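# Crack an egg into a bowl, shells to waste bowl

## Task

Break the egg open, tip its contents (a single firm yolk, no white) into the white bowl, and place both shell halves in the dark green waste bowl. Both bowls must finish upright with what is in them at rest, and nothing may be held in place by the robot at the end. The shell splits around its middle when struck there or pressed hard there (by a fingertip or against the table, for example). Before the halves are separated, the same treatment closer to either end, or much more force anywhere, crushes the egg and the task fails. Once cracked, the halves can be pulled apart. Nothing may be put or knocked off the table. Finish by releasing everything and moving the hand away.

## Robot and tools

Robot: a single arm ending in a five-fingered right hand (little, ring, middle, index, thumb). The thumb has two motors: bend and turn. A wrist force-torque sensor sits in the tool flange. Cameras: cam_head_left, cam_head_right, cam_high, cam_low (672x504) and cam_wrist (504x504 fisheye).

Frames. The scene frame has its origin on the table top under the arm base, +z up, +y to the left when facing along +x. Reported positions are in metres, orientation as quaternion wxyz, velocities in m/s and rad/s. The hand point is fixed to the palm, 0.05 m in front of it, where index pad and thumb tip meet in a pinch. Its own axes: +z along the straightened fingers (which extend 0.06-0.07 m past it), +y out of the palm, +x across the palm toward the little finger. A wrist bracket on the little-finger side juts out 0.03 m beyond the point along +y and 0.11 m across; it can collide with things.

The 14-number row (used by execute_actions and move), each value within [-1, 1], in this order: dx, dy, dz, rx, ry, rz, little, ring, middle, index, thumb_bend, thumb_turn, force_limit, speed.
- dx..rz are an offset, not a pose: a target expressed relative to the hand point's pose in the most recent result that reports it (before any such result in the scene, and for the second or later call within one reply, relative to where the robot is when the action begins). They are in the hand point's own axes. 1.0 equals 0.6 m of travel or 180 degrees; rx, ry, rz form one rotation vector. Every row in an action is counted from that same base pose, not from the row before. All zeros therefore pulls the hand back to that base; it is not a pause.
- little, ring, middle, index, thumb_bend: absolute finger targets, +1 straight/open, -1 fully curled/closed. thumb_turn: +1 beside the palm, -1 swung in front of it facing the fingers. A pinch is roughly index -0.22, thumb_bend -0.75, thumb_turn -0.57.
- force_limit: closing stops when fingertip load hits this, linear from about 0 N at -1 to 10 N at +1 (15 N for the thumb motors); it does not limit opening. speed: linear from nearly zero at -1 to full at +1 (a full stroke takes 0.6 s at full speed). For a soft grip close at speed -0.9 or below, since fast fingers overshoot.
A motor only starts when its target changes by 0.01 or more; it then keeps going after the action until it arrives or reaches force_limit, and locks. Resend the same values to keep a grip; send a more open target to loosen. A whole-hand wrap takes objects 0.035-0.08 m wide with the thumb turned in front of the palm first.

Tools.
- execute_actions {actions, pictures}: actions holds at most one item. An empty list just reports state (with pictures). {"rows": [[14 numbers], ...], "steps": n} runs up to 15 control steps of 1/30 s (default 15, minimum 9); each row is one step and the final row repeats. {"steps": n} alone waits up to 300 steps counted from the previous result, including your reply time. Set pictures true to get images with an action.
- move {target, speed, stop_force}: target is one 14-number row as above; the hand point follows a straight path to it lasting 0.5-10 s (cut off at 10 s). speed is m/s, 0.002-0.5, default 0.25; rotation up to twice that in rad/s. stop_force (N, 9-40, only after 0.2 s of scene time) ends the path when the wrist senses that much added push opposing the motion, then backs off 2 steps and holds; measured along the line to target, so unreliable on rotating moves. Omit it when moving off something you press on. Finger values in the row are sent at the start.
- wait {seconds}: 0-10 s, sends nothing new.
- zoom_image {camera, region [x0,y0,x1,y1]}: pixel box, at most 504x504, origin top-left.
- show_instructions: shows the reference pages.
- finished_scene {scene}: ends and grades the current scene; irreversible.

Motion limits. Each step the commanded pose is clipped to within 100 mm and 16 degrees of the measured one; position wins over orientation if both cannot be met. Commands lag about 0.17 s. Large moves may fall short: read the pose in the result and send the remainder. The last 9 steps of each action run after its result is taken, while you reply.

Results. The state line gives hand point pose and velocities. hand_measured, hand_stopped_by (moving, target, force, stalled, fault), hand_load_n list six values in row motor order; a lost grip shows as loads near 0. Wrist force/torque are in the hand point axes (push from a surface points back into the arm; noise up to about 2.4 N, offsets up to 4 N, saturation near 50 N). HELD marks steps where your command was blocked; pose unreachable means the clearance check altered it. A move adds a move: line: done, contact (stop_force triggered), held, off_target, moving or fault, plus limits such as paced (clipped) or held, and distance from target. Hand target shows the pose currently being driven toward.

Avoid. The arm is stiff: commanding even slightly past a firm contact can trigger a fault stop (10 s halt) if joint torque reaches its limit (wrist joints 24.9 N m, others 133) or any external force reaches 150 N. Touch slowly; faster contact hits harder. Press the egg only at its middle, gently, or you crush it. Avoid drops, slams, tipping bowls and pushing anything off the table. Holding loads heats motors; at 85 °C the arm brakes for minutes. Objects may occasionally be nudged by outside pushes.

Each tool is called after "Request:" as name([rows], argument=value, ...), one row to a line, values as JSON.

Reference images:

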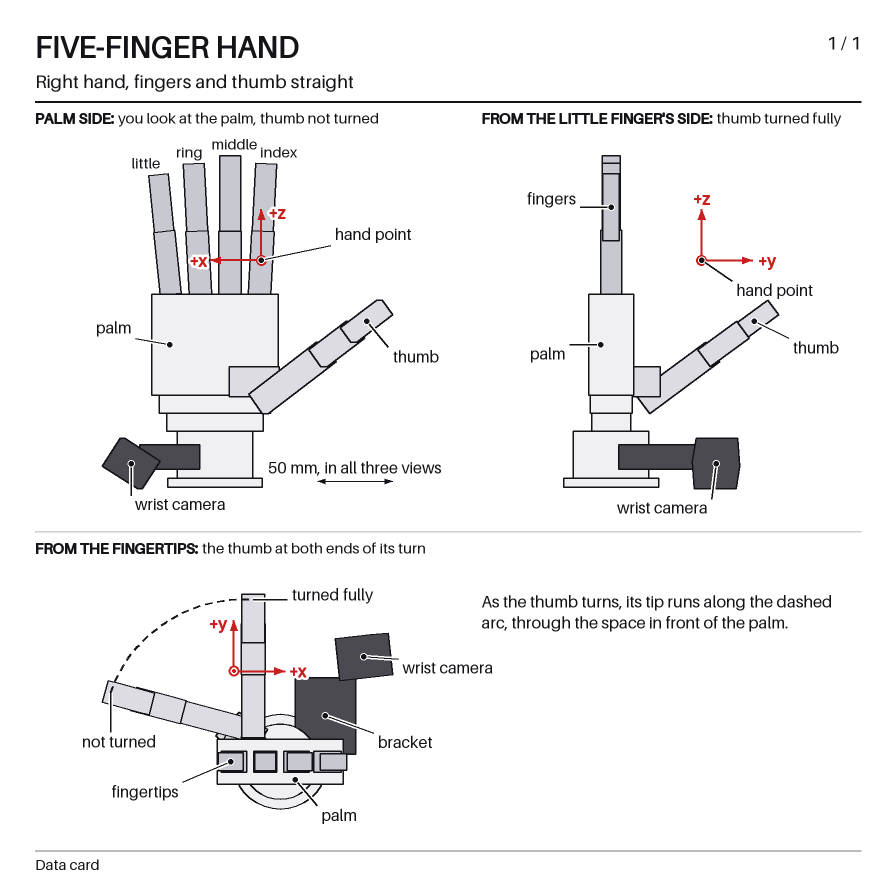

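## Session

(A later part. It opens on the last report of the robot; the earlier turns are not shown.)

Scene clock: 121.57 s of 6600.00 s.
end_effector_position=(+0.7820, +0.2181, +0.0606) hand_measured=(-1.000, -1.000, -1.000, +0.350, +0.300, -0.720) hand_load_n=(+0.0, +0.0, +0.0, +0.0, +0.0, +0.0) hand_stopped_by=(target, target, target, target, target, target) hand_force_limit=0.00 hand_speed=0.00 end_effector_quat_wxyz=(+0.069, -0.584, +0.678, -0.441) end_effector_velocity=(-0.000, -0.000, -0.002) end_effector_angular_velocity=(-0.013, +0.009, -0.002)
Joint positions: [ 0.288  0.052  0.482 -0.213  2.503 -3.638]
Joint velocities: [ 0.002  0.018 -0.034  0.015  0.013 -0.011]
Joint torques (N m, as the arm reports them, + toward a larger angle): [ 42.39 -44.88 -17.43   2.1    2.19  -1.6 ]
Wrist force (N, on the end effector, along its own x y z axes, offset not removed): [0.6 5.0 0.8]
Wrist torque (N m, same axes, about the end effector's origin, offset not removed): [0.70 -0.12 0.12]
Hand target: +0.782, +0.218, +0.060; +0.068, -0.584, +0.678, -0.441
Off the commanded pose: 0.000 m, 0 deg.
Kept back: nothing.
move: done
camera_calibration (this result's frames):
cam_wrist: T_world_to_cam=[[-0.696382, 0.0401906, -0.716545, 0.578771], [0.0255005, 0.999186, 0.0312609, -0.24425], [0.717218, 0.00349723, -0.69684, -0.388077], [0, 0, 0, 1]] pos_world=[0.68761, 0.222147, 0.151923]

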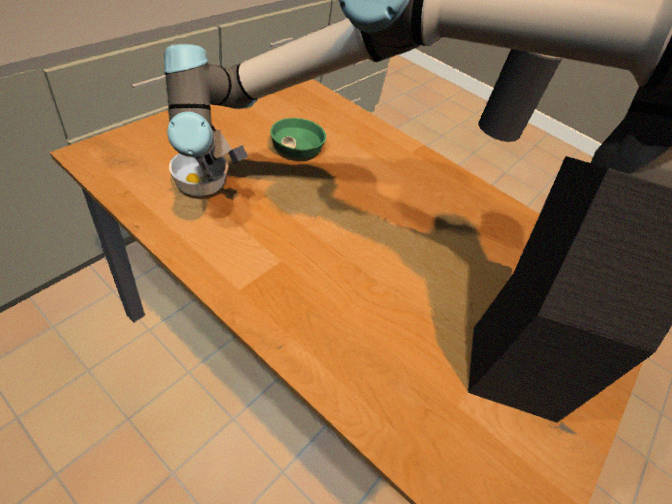

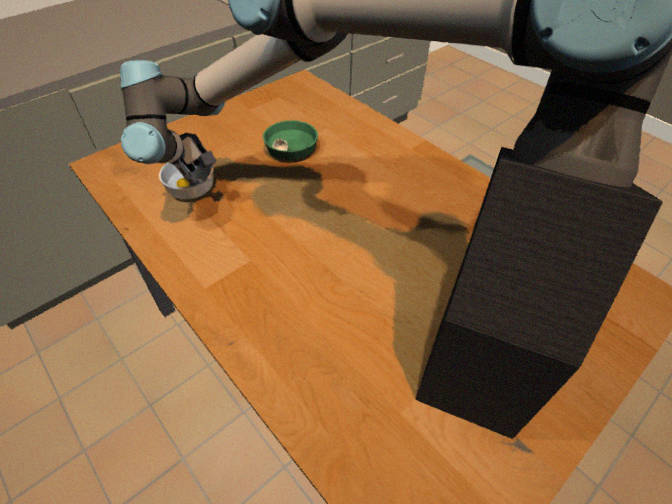

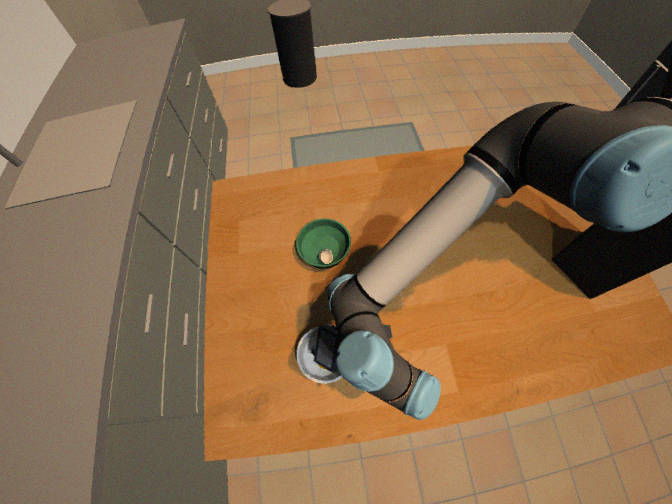

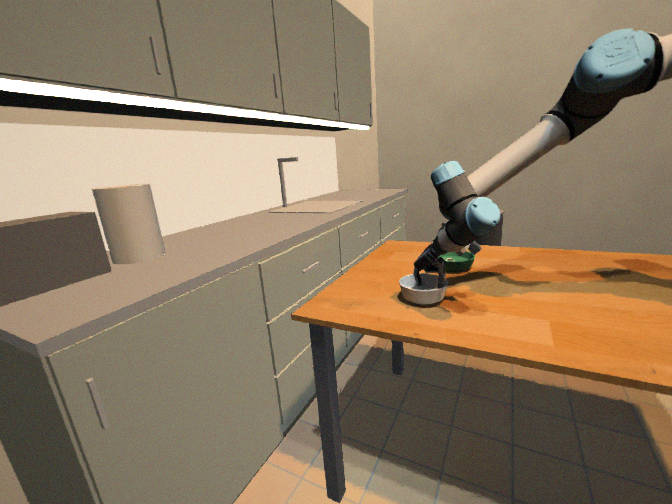

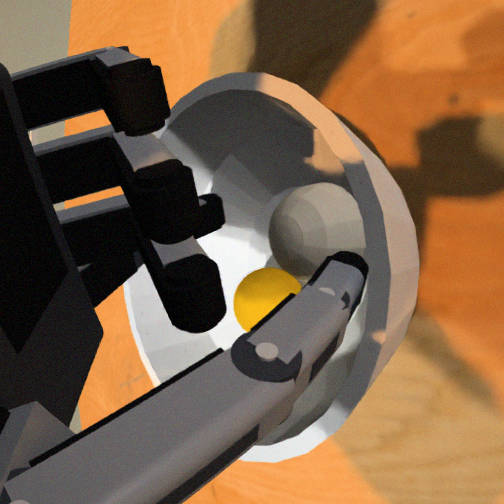

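Request:
move(target=[-0.0245,0.0315,0.036,0,0,0,-1,-1,-1,0.35,0.3,-0.72,0,0], speed=0.012, stop_force=9)

Request:
move(target=[0,0,0,0,0,0,-1,-1,-1,-0.1,0.1,-0.72,0,-0.85])

Scene clock: 124.80 s of 6600.00 s.
end_effector_position=(+0.7856, +0.2178, +0.0302) hand_measured=(-1.000, -1.000, -1.000, +0.350, +0.298, -0.720) hand_load_n=(+0.0, +0.0, +0.0, -0.5, -4.5, -2.5) hand_stopped_by=(target, target, target, target, target, target) hand_force_limit=0.00 hand_speed=0.00 end_effector_quat_wxyz=(+0.069, -0.584, +0.678, -0.441) end_effector_velocity=(-0.000, -0.001, +0.004) end_effector_angular_velocity=(-0.002, +0.001, -0.002)
Joint positions: [ 0.268  0.147  0.345 -0.179  2.484 -3.648]
Joint velocities: [ 0.002 -0.013  0.019 -0.006  0.004 -0.   ]
Joint torques (N m, as the arm reports them, + toward a larger angle): [ 39.12 -52.19  -2.98  -0.08   2.57   1.55]
Wrist force (N, on the end effector, along its own x y z axes, offset not removed): [3.7 -8.5 -3.3]
Wrist torque (N m, same axes, about the end effector's origin, offset not removed): [-0.19 -0.13 -0.09]
Hand target: +0.786, +0.218, +0.031; +0.069, -0.584, +0.678, -0.441
Off the commanded pose: 0.002 m, 0 deg.
Kept back: nothing.
move: contact
camera_calibration (this result's frames):
cam_wrist: T_world_to_cam=[[-0.696481, 0.0399891, -0.71646, 0.559628], [0.0254555, 0.999194, 0.0310242, -0.243097], [0.717124, 0.00336996, -0.696938, -0.411743], [0, 0, 0, 1]] pos_world=[0.691229, 0.221909, 0.121534]

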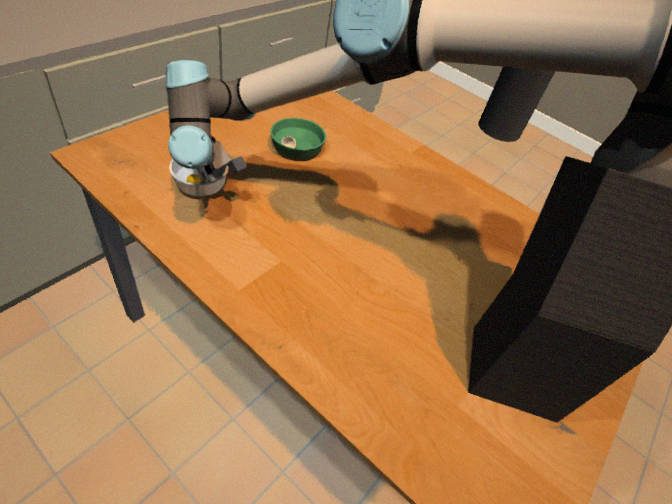

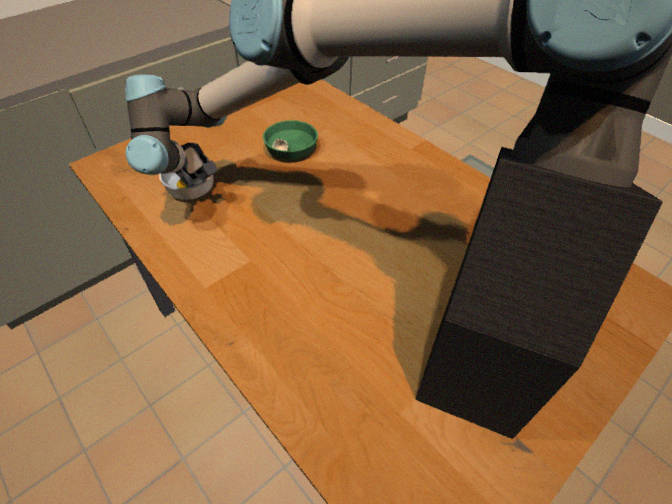

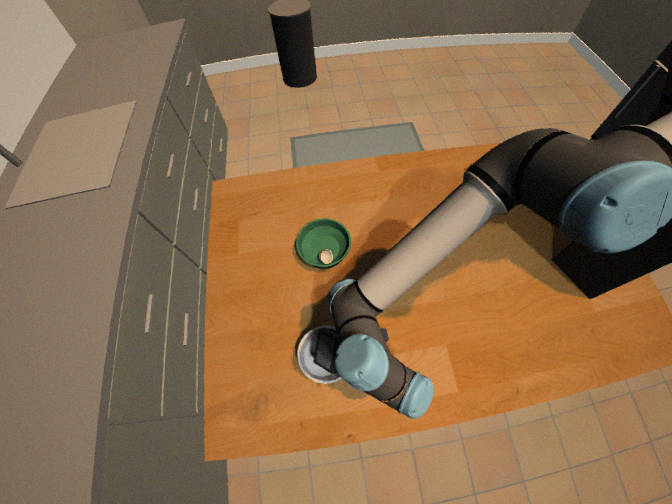

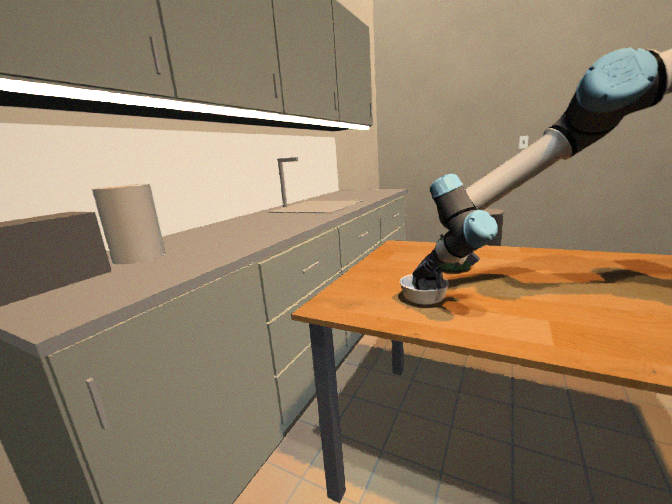

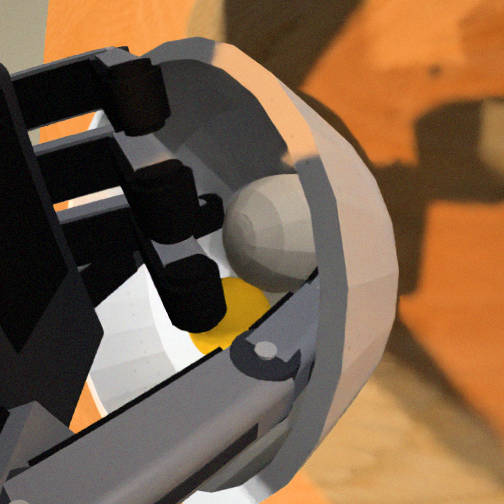

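Scene clock: 126.30 s of 6600.00 s.
end_effector_position=(+0.7856, +0.2178, +0.0302) hand_measured=(-1.000, -1.000, -1.000, +0.094, +0.112, -0.720) hand_load_n=(+0.0, +0.0, +0.0, +8.0, +7.0, -0.5) hand_stopped_by=(target, target, target, force, force, target) hand_force_limit=0.00 hand_speed=-0.85 end_effector_quat_wxyz=(+0.069, -0.584, +0.678, -0.441) end_effector_velocity=(+0.000, +0.000, +0.000) end_effector_angular_velocity=(+0.000, -0.001, +0.000)
Joint positions: [ 0.268  0.147  0.345 -0.179  2.484 -3.648]
Joint velocities: [-0.    -0.     0.    -0.001 -0.001  0.   ]
Joint torques (N m, as the arm reports them, + toward a larger angle): [ 17.3  -45.01 -17.8    2.01  -1.69  -0.67]
Wrist force (N, on the end effector, along its own x y z axes, offset not removed): [4.2 0.3 -3.0]
Wrist torque (N m, same axes, about the end effector's origin, offset not removed): [-0.02 -0.48 0.49]
Hand target: +0.786, +0.218, +0.030; +0.069, -0.584, +0.678, -0.441
Off the commanded pose: 0.000 m, 0 deg.
Kept back: nothing.
move: done
camera_calibration (this result's frames):
cam_wrist: T_world_to_cam=[[-0.696462, 0.0400092, -0.716478, 0.559616], [0.0254594, 0.999194, 0.0310484, -0.243111], [0.717142, 0.00338293, -0.696919, -0.411761], [0, 0, 0, 1]] pos_world=[0.691231, 0.221918, 0.121537]

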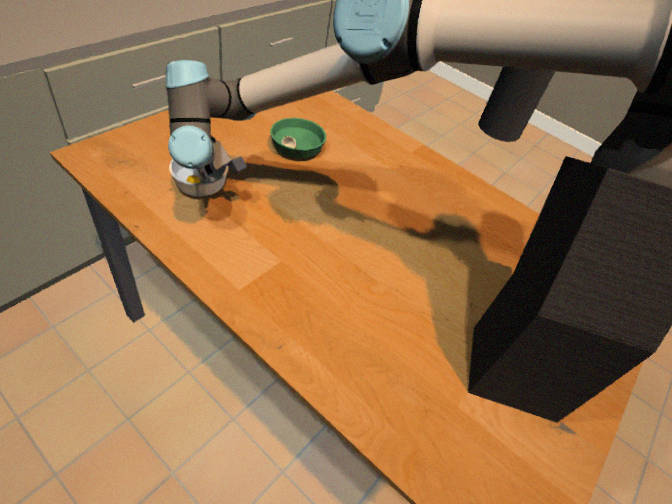

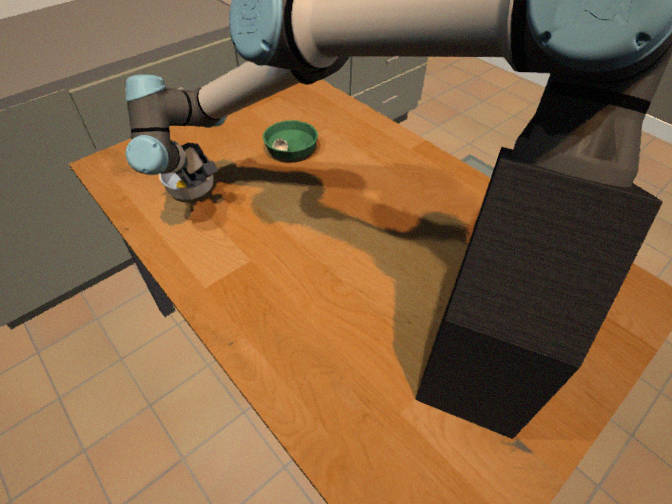

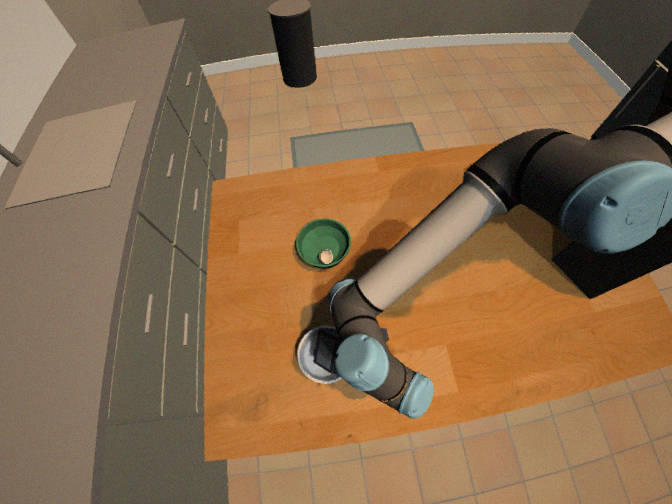

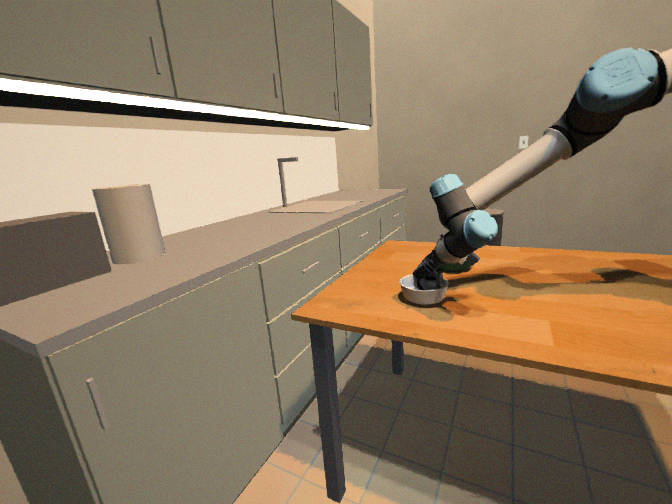

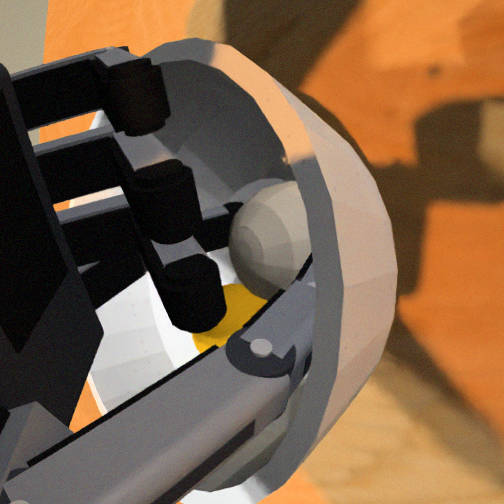

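Request:
move(target=[0.0525,-0.085,-0.075,0,0,0,-1,-1,-1,-0.1,0.1,-0.72,0,-0.85], speed=0.06)

Request:
move(target=[0.462,0.038,0.28,0,0,0,-1,-1,-1,-0.1,0.1,-0.72,0,-0.85], speed=0.2)

Request:
move(target=[-0.046,0.074,0.065,0,0,0,-1,-1,-1,-0.1,0.1,-0.72,0,-0.85], speed=0.04, stop_force=9)

Scene clock: 128.47 s of 6600.00 s.
end_effector_position=(+0.7859, +0.2179, +0.1049) hand_measured=(-1.000, -1.000, -1.000, +0.094, +0.112, -0.720) hand_load_n=(+0.0, +0.0, +0.0, +8.0, +7.0, -0.5) hand_stopped_by=(target, target, target, force, force, target) hand_force_limit=0.00 hand_speed=-0.85 end_effector_quat_wxyz=(+0.069, -0.584, +0.678, -0.441) end_effector_velocity=(+0.000, +0.000, +0.002) end_effector_angular_velocity=(+0.000, -0.001, +0.000)
Joint positions: [ 0.314 -0.029  0.549 -0.186  2.528 -3.623]
Joint velocities: [ 0.001 -0.005  0.006 -0.002  0.001  0.   ]
Joint torques (N m, as the arm reports them, + toward a larger angle): [ 43.21 -61.25  -7.35  -0.92   2.25   1.85]
Wrist force (N, on the end effector, along its own x y z axes, offset not removed): [-0.2 0.6 -1.7]
Wrist torque (N m, same axes, about the end effector's origin, offset not removed): [-0.05 0.33 -0.15]
Hand target: +0.786, +0.218, +0.105; +0.069, -0.584, +0.678, -0.441
Off the commanded pose: 0.000 m, 0 deg.
Kept back: nothing.
move: done
camera_calibration (this result's frames):
cam_wrist: T_world_to_cam=[[-0.696571, 0.0399986, -0.716372, 0.613418], [0.0254507, 0.999194, 0.0310428, -0.245484], [0.717036, 0.00339137, -0.697028, -0.359793], [0, 0, 0, 1]] pos_world=[0.691521, 0.22197, 0.19627]

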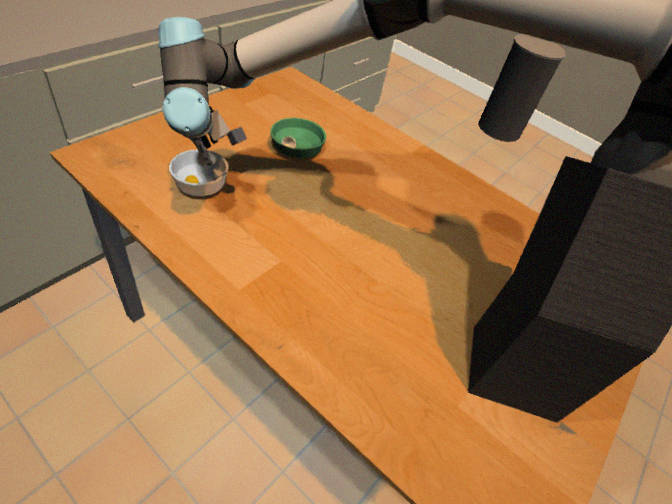

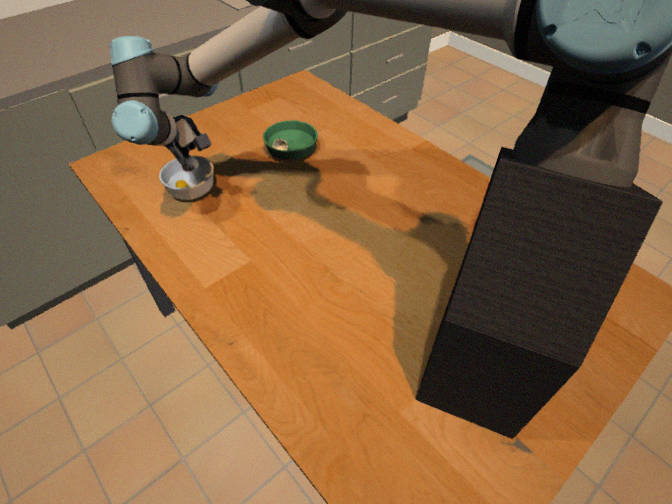

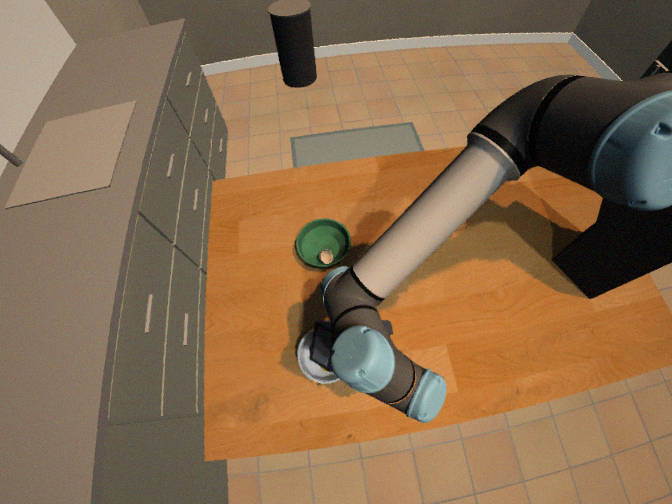

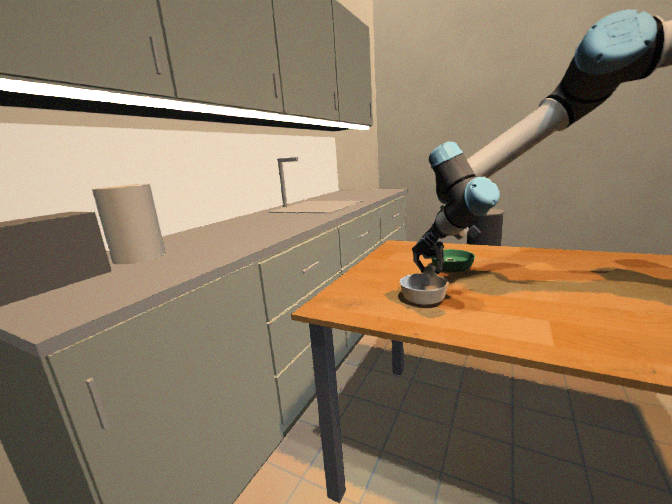

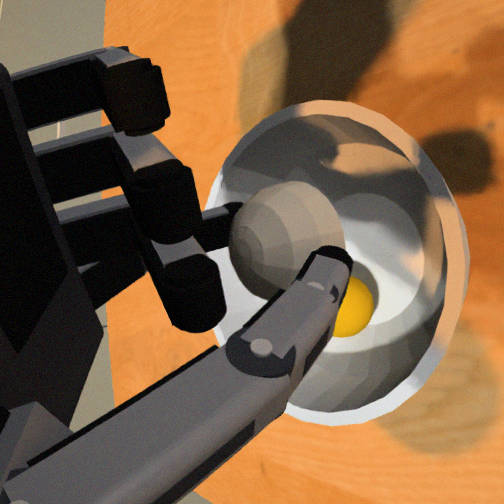

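Scene clock: 130.70 s of 6600.00 s.
end_effector_position=(+0.7864, -0.1069, +0.1052) hand_measured=(-1.000, -1.000, -1.000, +0.094, +0.112, -0.720) hand_load_n=(+0.0, +0.0, +0.0, +8.0, +7.0, -0.5) hand_stopped_by=(target, target, target, force, force, target) hand_force_limit=0.00 hand_speed=-0.85 end_effector_quat_wxyz=(+0.068, -0.584, +0.678, -0.441) end_effector_velocity=(-0.000, -0.003, +0.000) end_effector_angular_velocity=(-0.000, +0.001, -0.000)
Joint positions: [-0.108 -0.484  1.135 -0.429  2.121 -3.782]
Joint velocities: [-0.003 -0.002  0.     0.002 -0.002 -0.001]
Joint torques (N m, as the arm reports them, + toward a larger angle): [ 13.03 -57.65  -2.91   1.66  -2.03  -1.3 ]
Wrist force (N, on the end effector, along its own x y z axes, offset not removed): [3.7 7.0 -0.6]
Wrist torque (N m, same axes, about the end effector's origin, offset not removed): [0.98 -0.53 0.42]
Hand target: +0.786, -0.107, +0.105; +0.068, -0.584, +0.678, -0.441
Off the commanded pose: 0.001 m, 0 deg.
Kept back: nothing.
move: done
camera_calibration (this result's frames):
cam_wrist: T_world_to_cam=[[-0.696699, 0.0397372, -0.716262, 0.626996], [0.0253867, 0.999205, 0.0307412, 0.0791192], [0.716914, 0.00323382, -0.697154, -0.358698], [0, 0, 0, 1]] pos_world=[0.691975, -0.102811, 0.196593]

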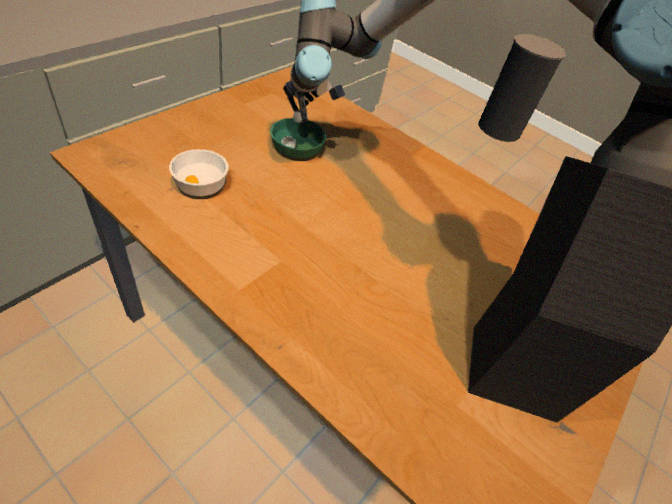

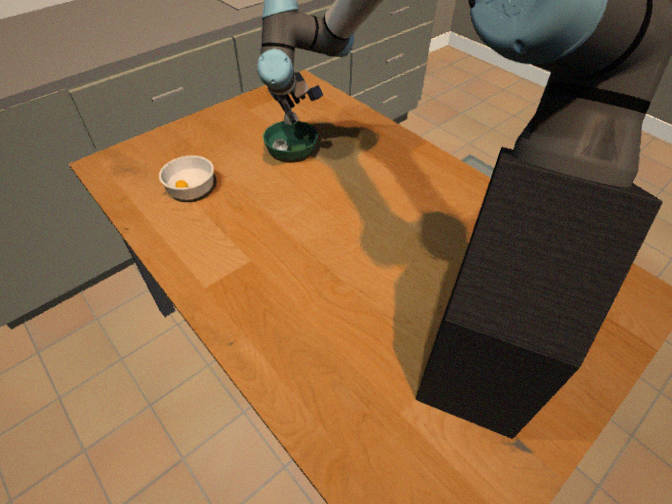

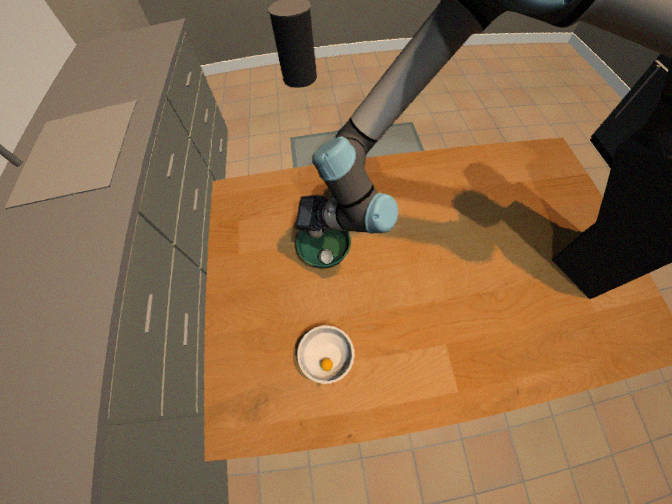

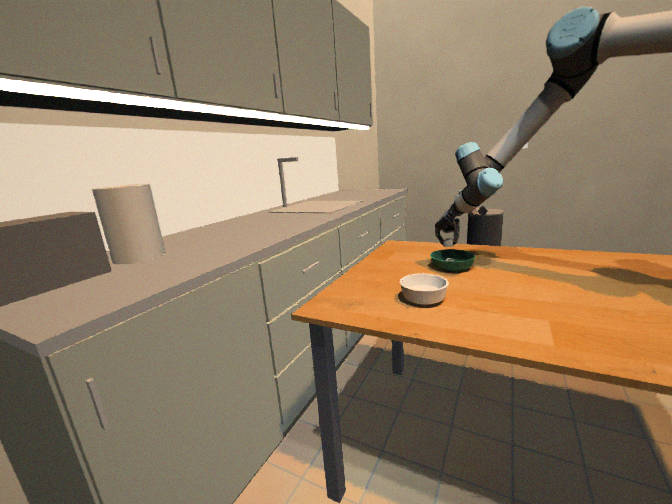

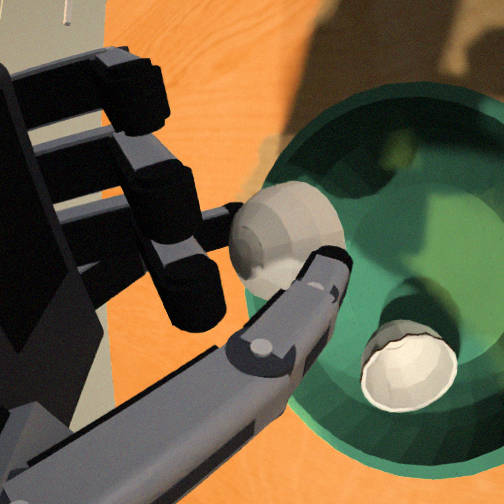

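Scene clock: 132.70 s of 6600.00 s.
end_effector_position=(+0.7860, -0.1067, +0.0403) hand_measured=(-1.000, -1.000, -1.000, +0.094, +0.112, -0.720) hand_load_n=(+0.0, +0.0, +0.0, +8.0, +7.0, -0.5) hand_stopped_by=(target, target, target, force, force, target) hand_force_limit=0.00 hand_speed=-0.85 end_effector_quat_wxyz=(+0.068, -0.584, +0.678, -0.441) end_effector_velocity=(+0.001, -0.000, -0.002) end_effector_angular_velocity=(-0.000, -0.001, -0.001)
Joint positions: [-0.143 -0.36   1.043 -0.465  2.086 -3.791]
Joint velocities: [-0.001  0.005 -0.005 -0.001 -0.001 -0.   ]
Joint torques (N m, as the arm reports them, + toward a larger angle): [ 12.91 -44.23 -14.83  -0.67  -2.35  -1.32]
Wrist force (N, on the end effector, along its own x y z axes, offset not removed): [0.1 -0.7 -0.6]
Wrist torque (N m, same axes, about the end effector's origin, offset not removed): [0.10 0.20 0.11]
Hand target: +0.786, -0.107, +0.040; +0.068, -0.584, +0.678, -0.441
Off the commanded pose: 0.000 m, 0 deg.
Kept back: nothing.
move: done
camera_calibration (this result's frames):
cam_wrist: T_world_to_cam=[[-0.696699, 0.0397071, -0.716264, 0.580234], [0.0253695, 0.999206, 0.0307158, 0.0809173], [0.716915, 0.00322842, -0.697153, -0.403744], [0, 0, 0, 1]] pos_world=[0.691645, -0.102589, 0.131644]

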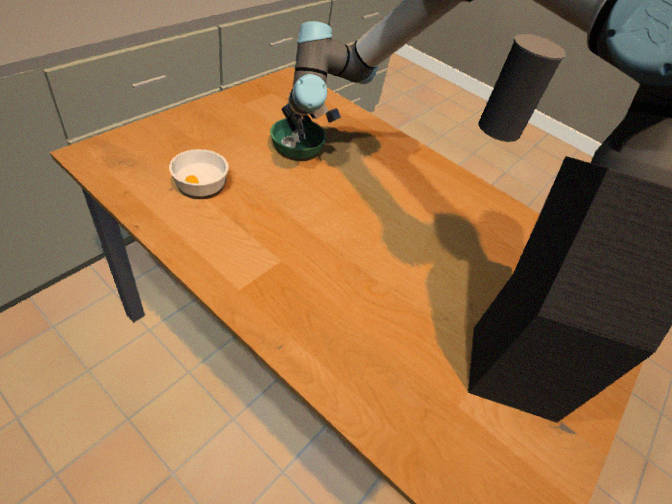

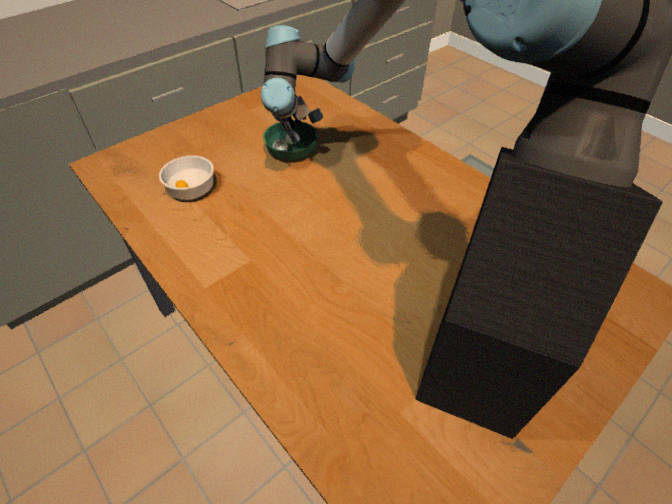

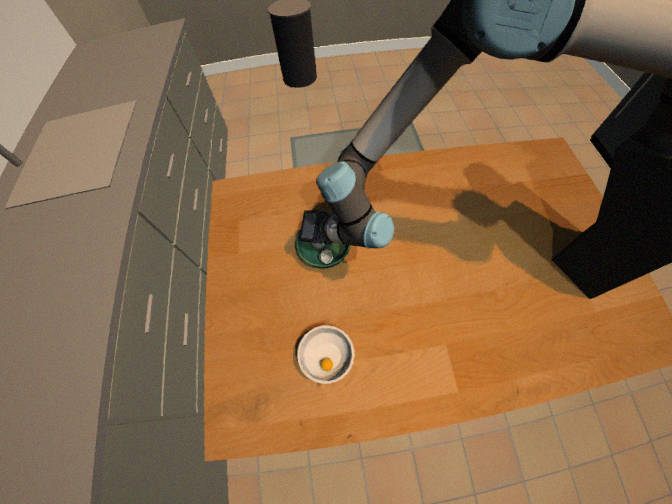

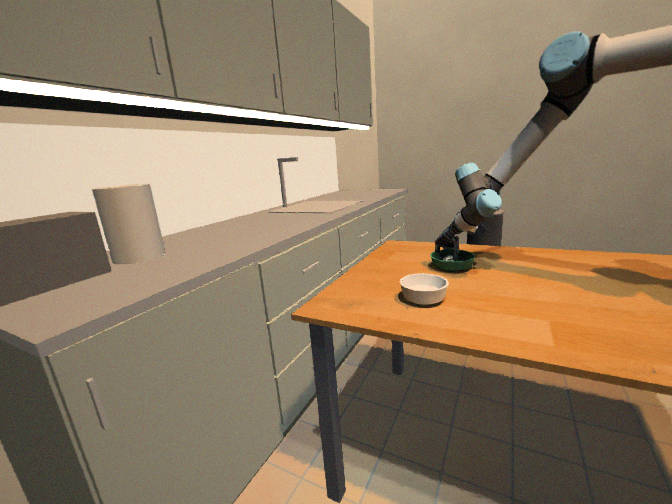

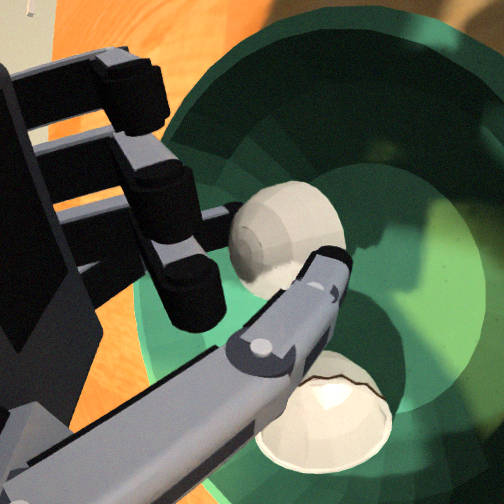

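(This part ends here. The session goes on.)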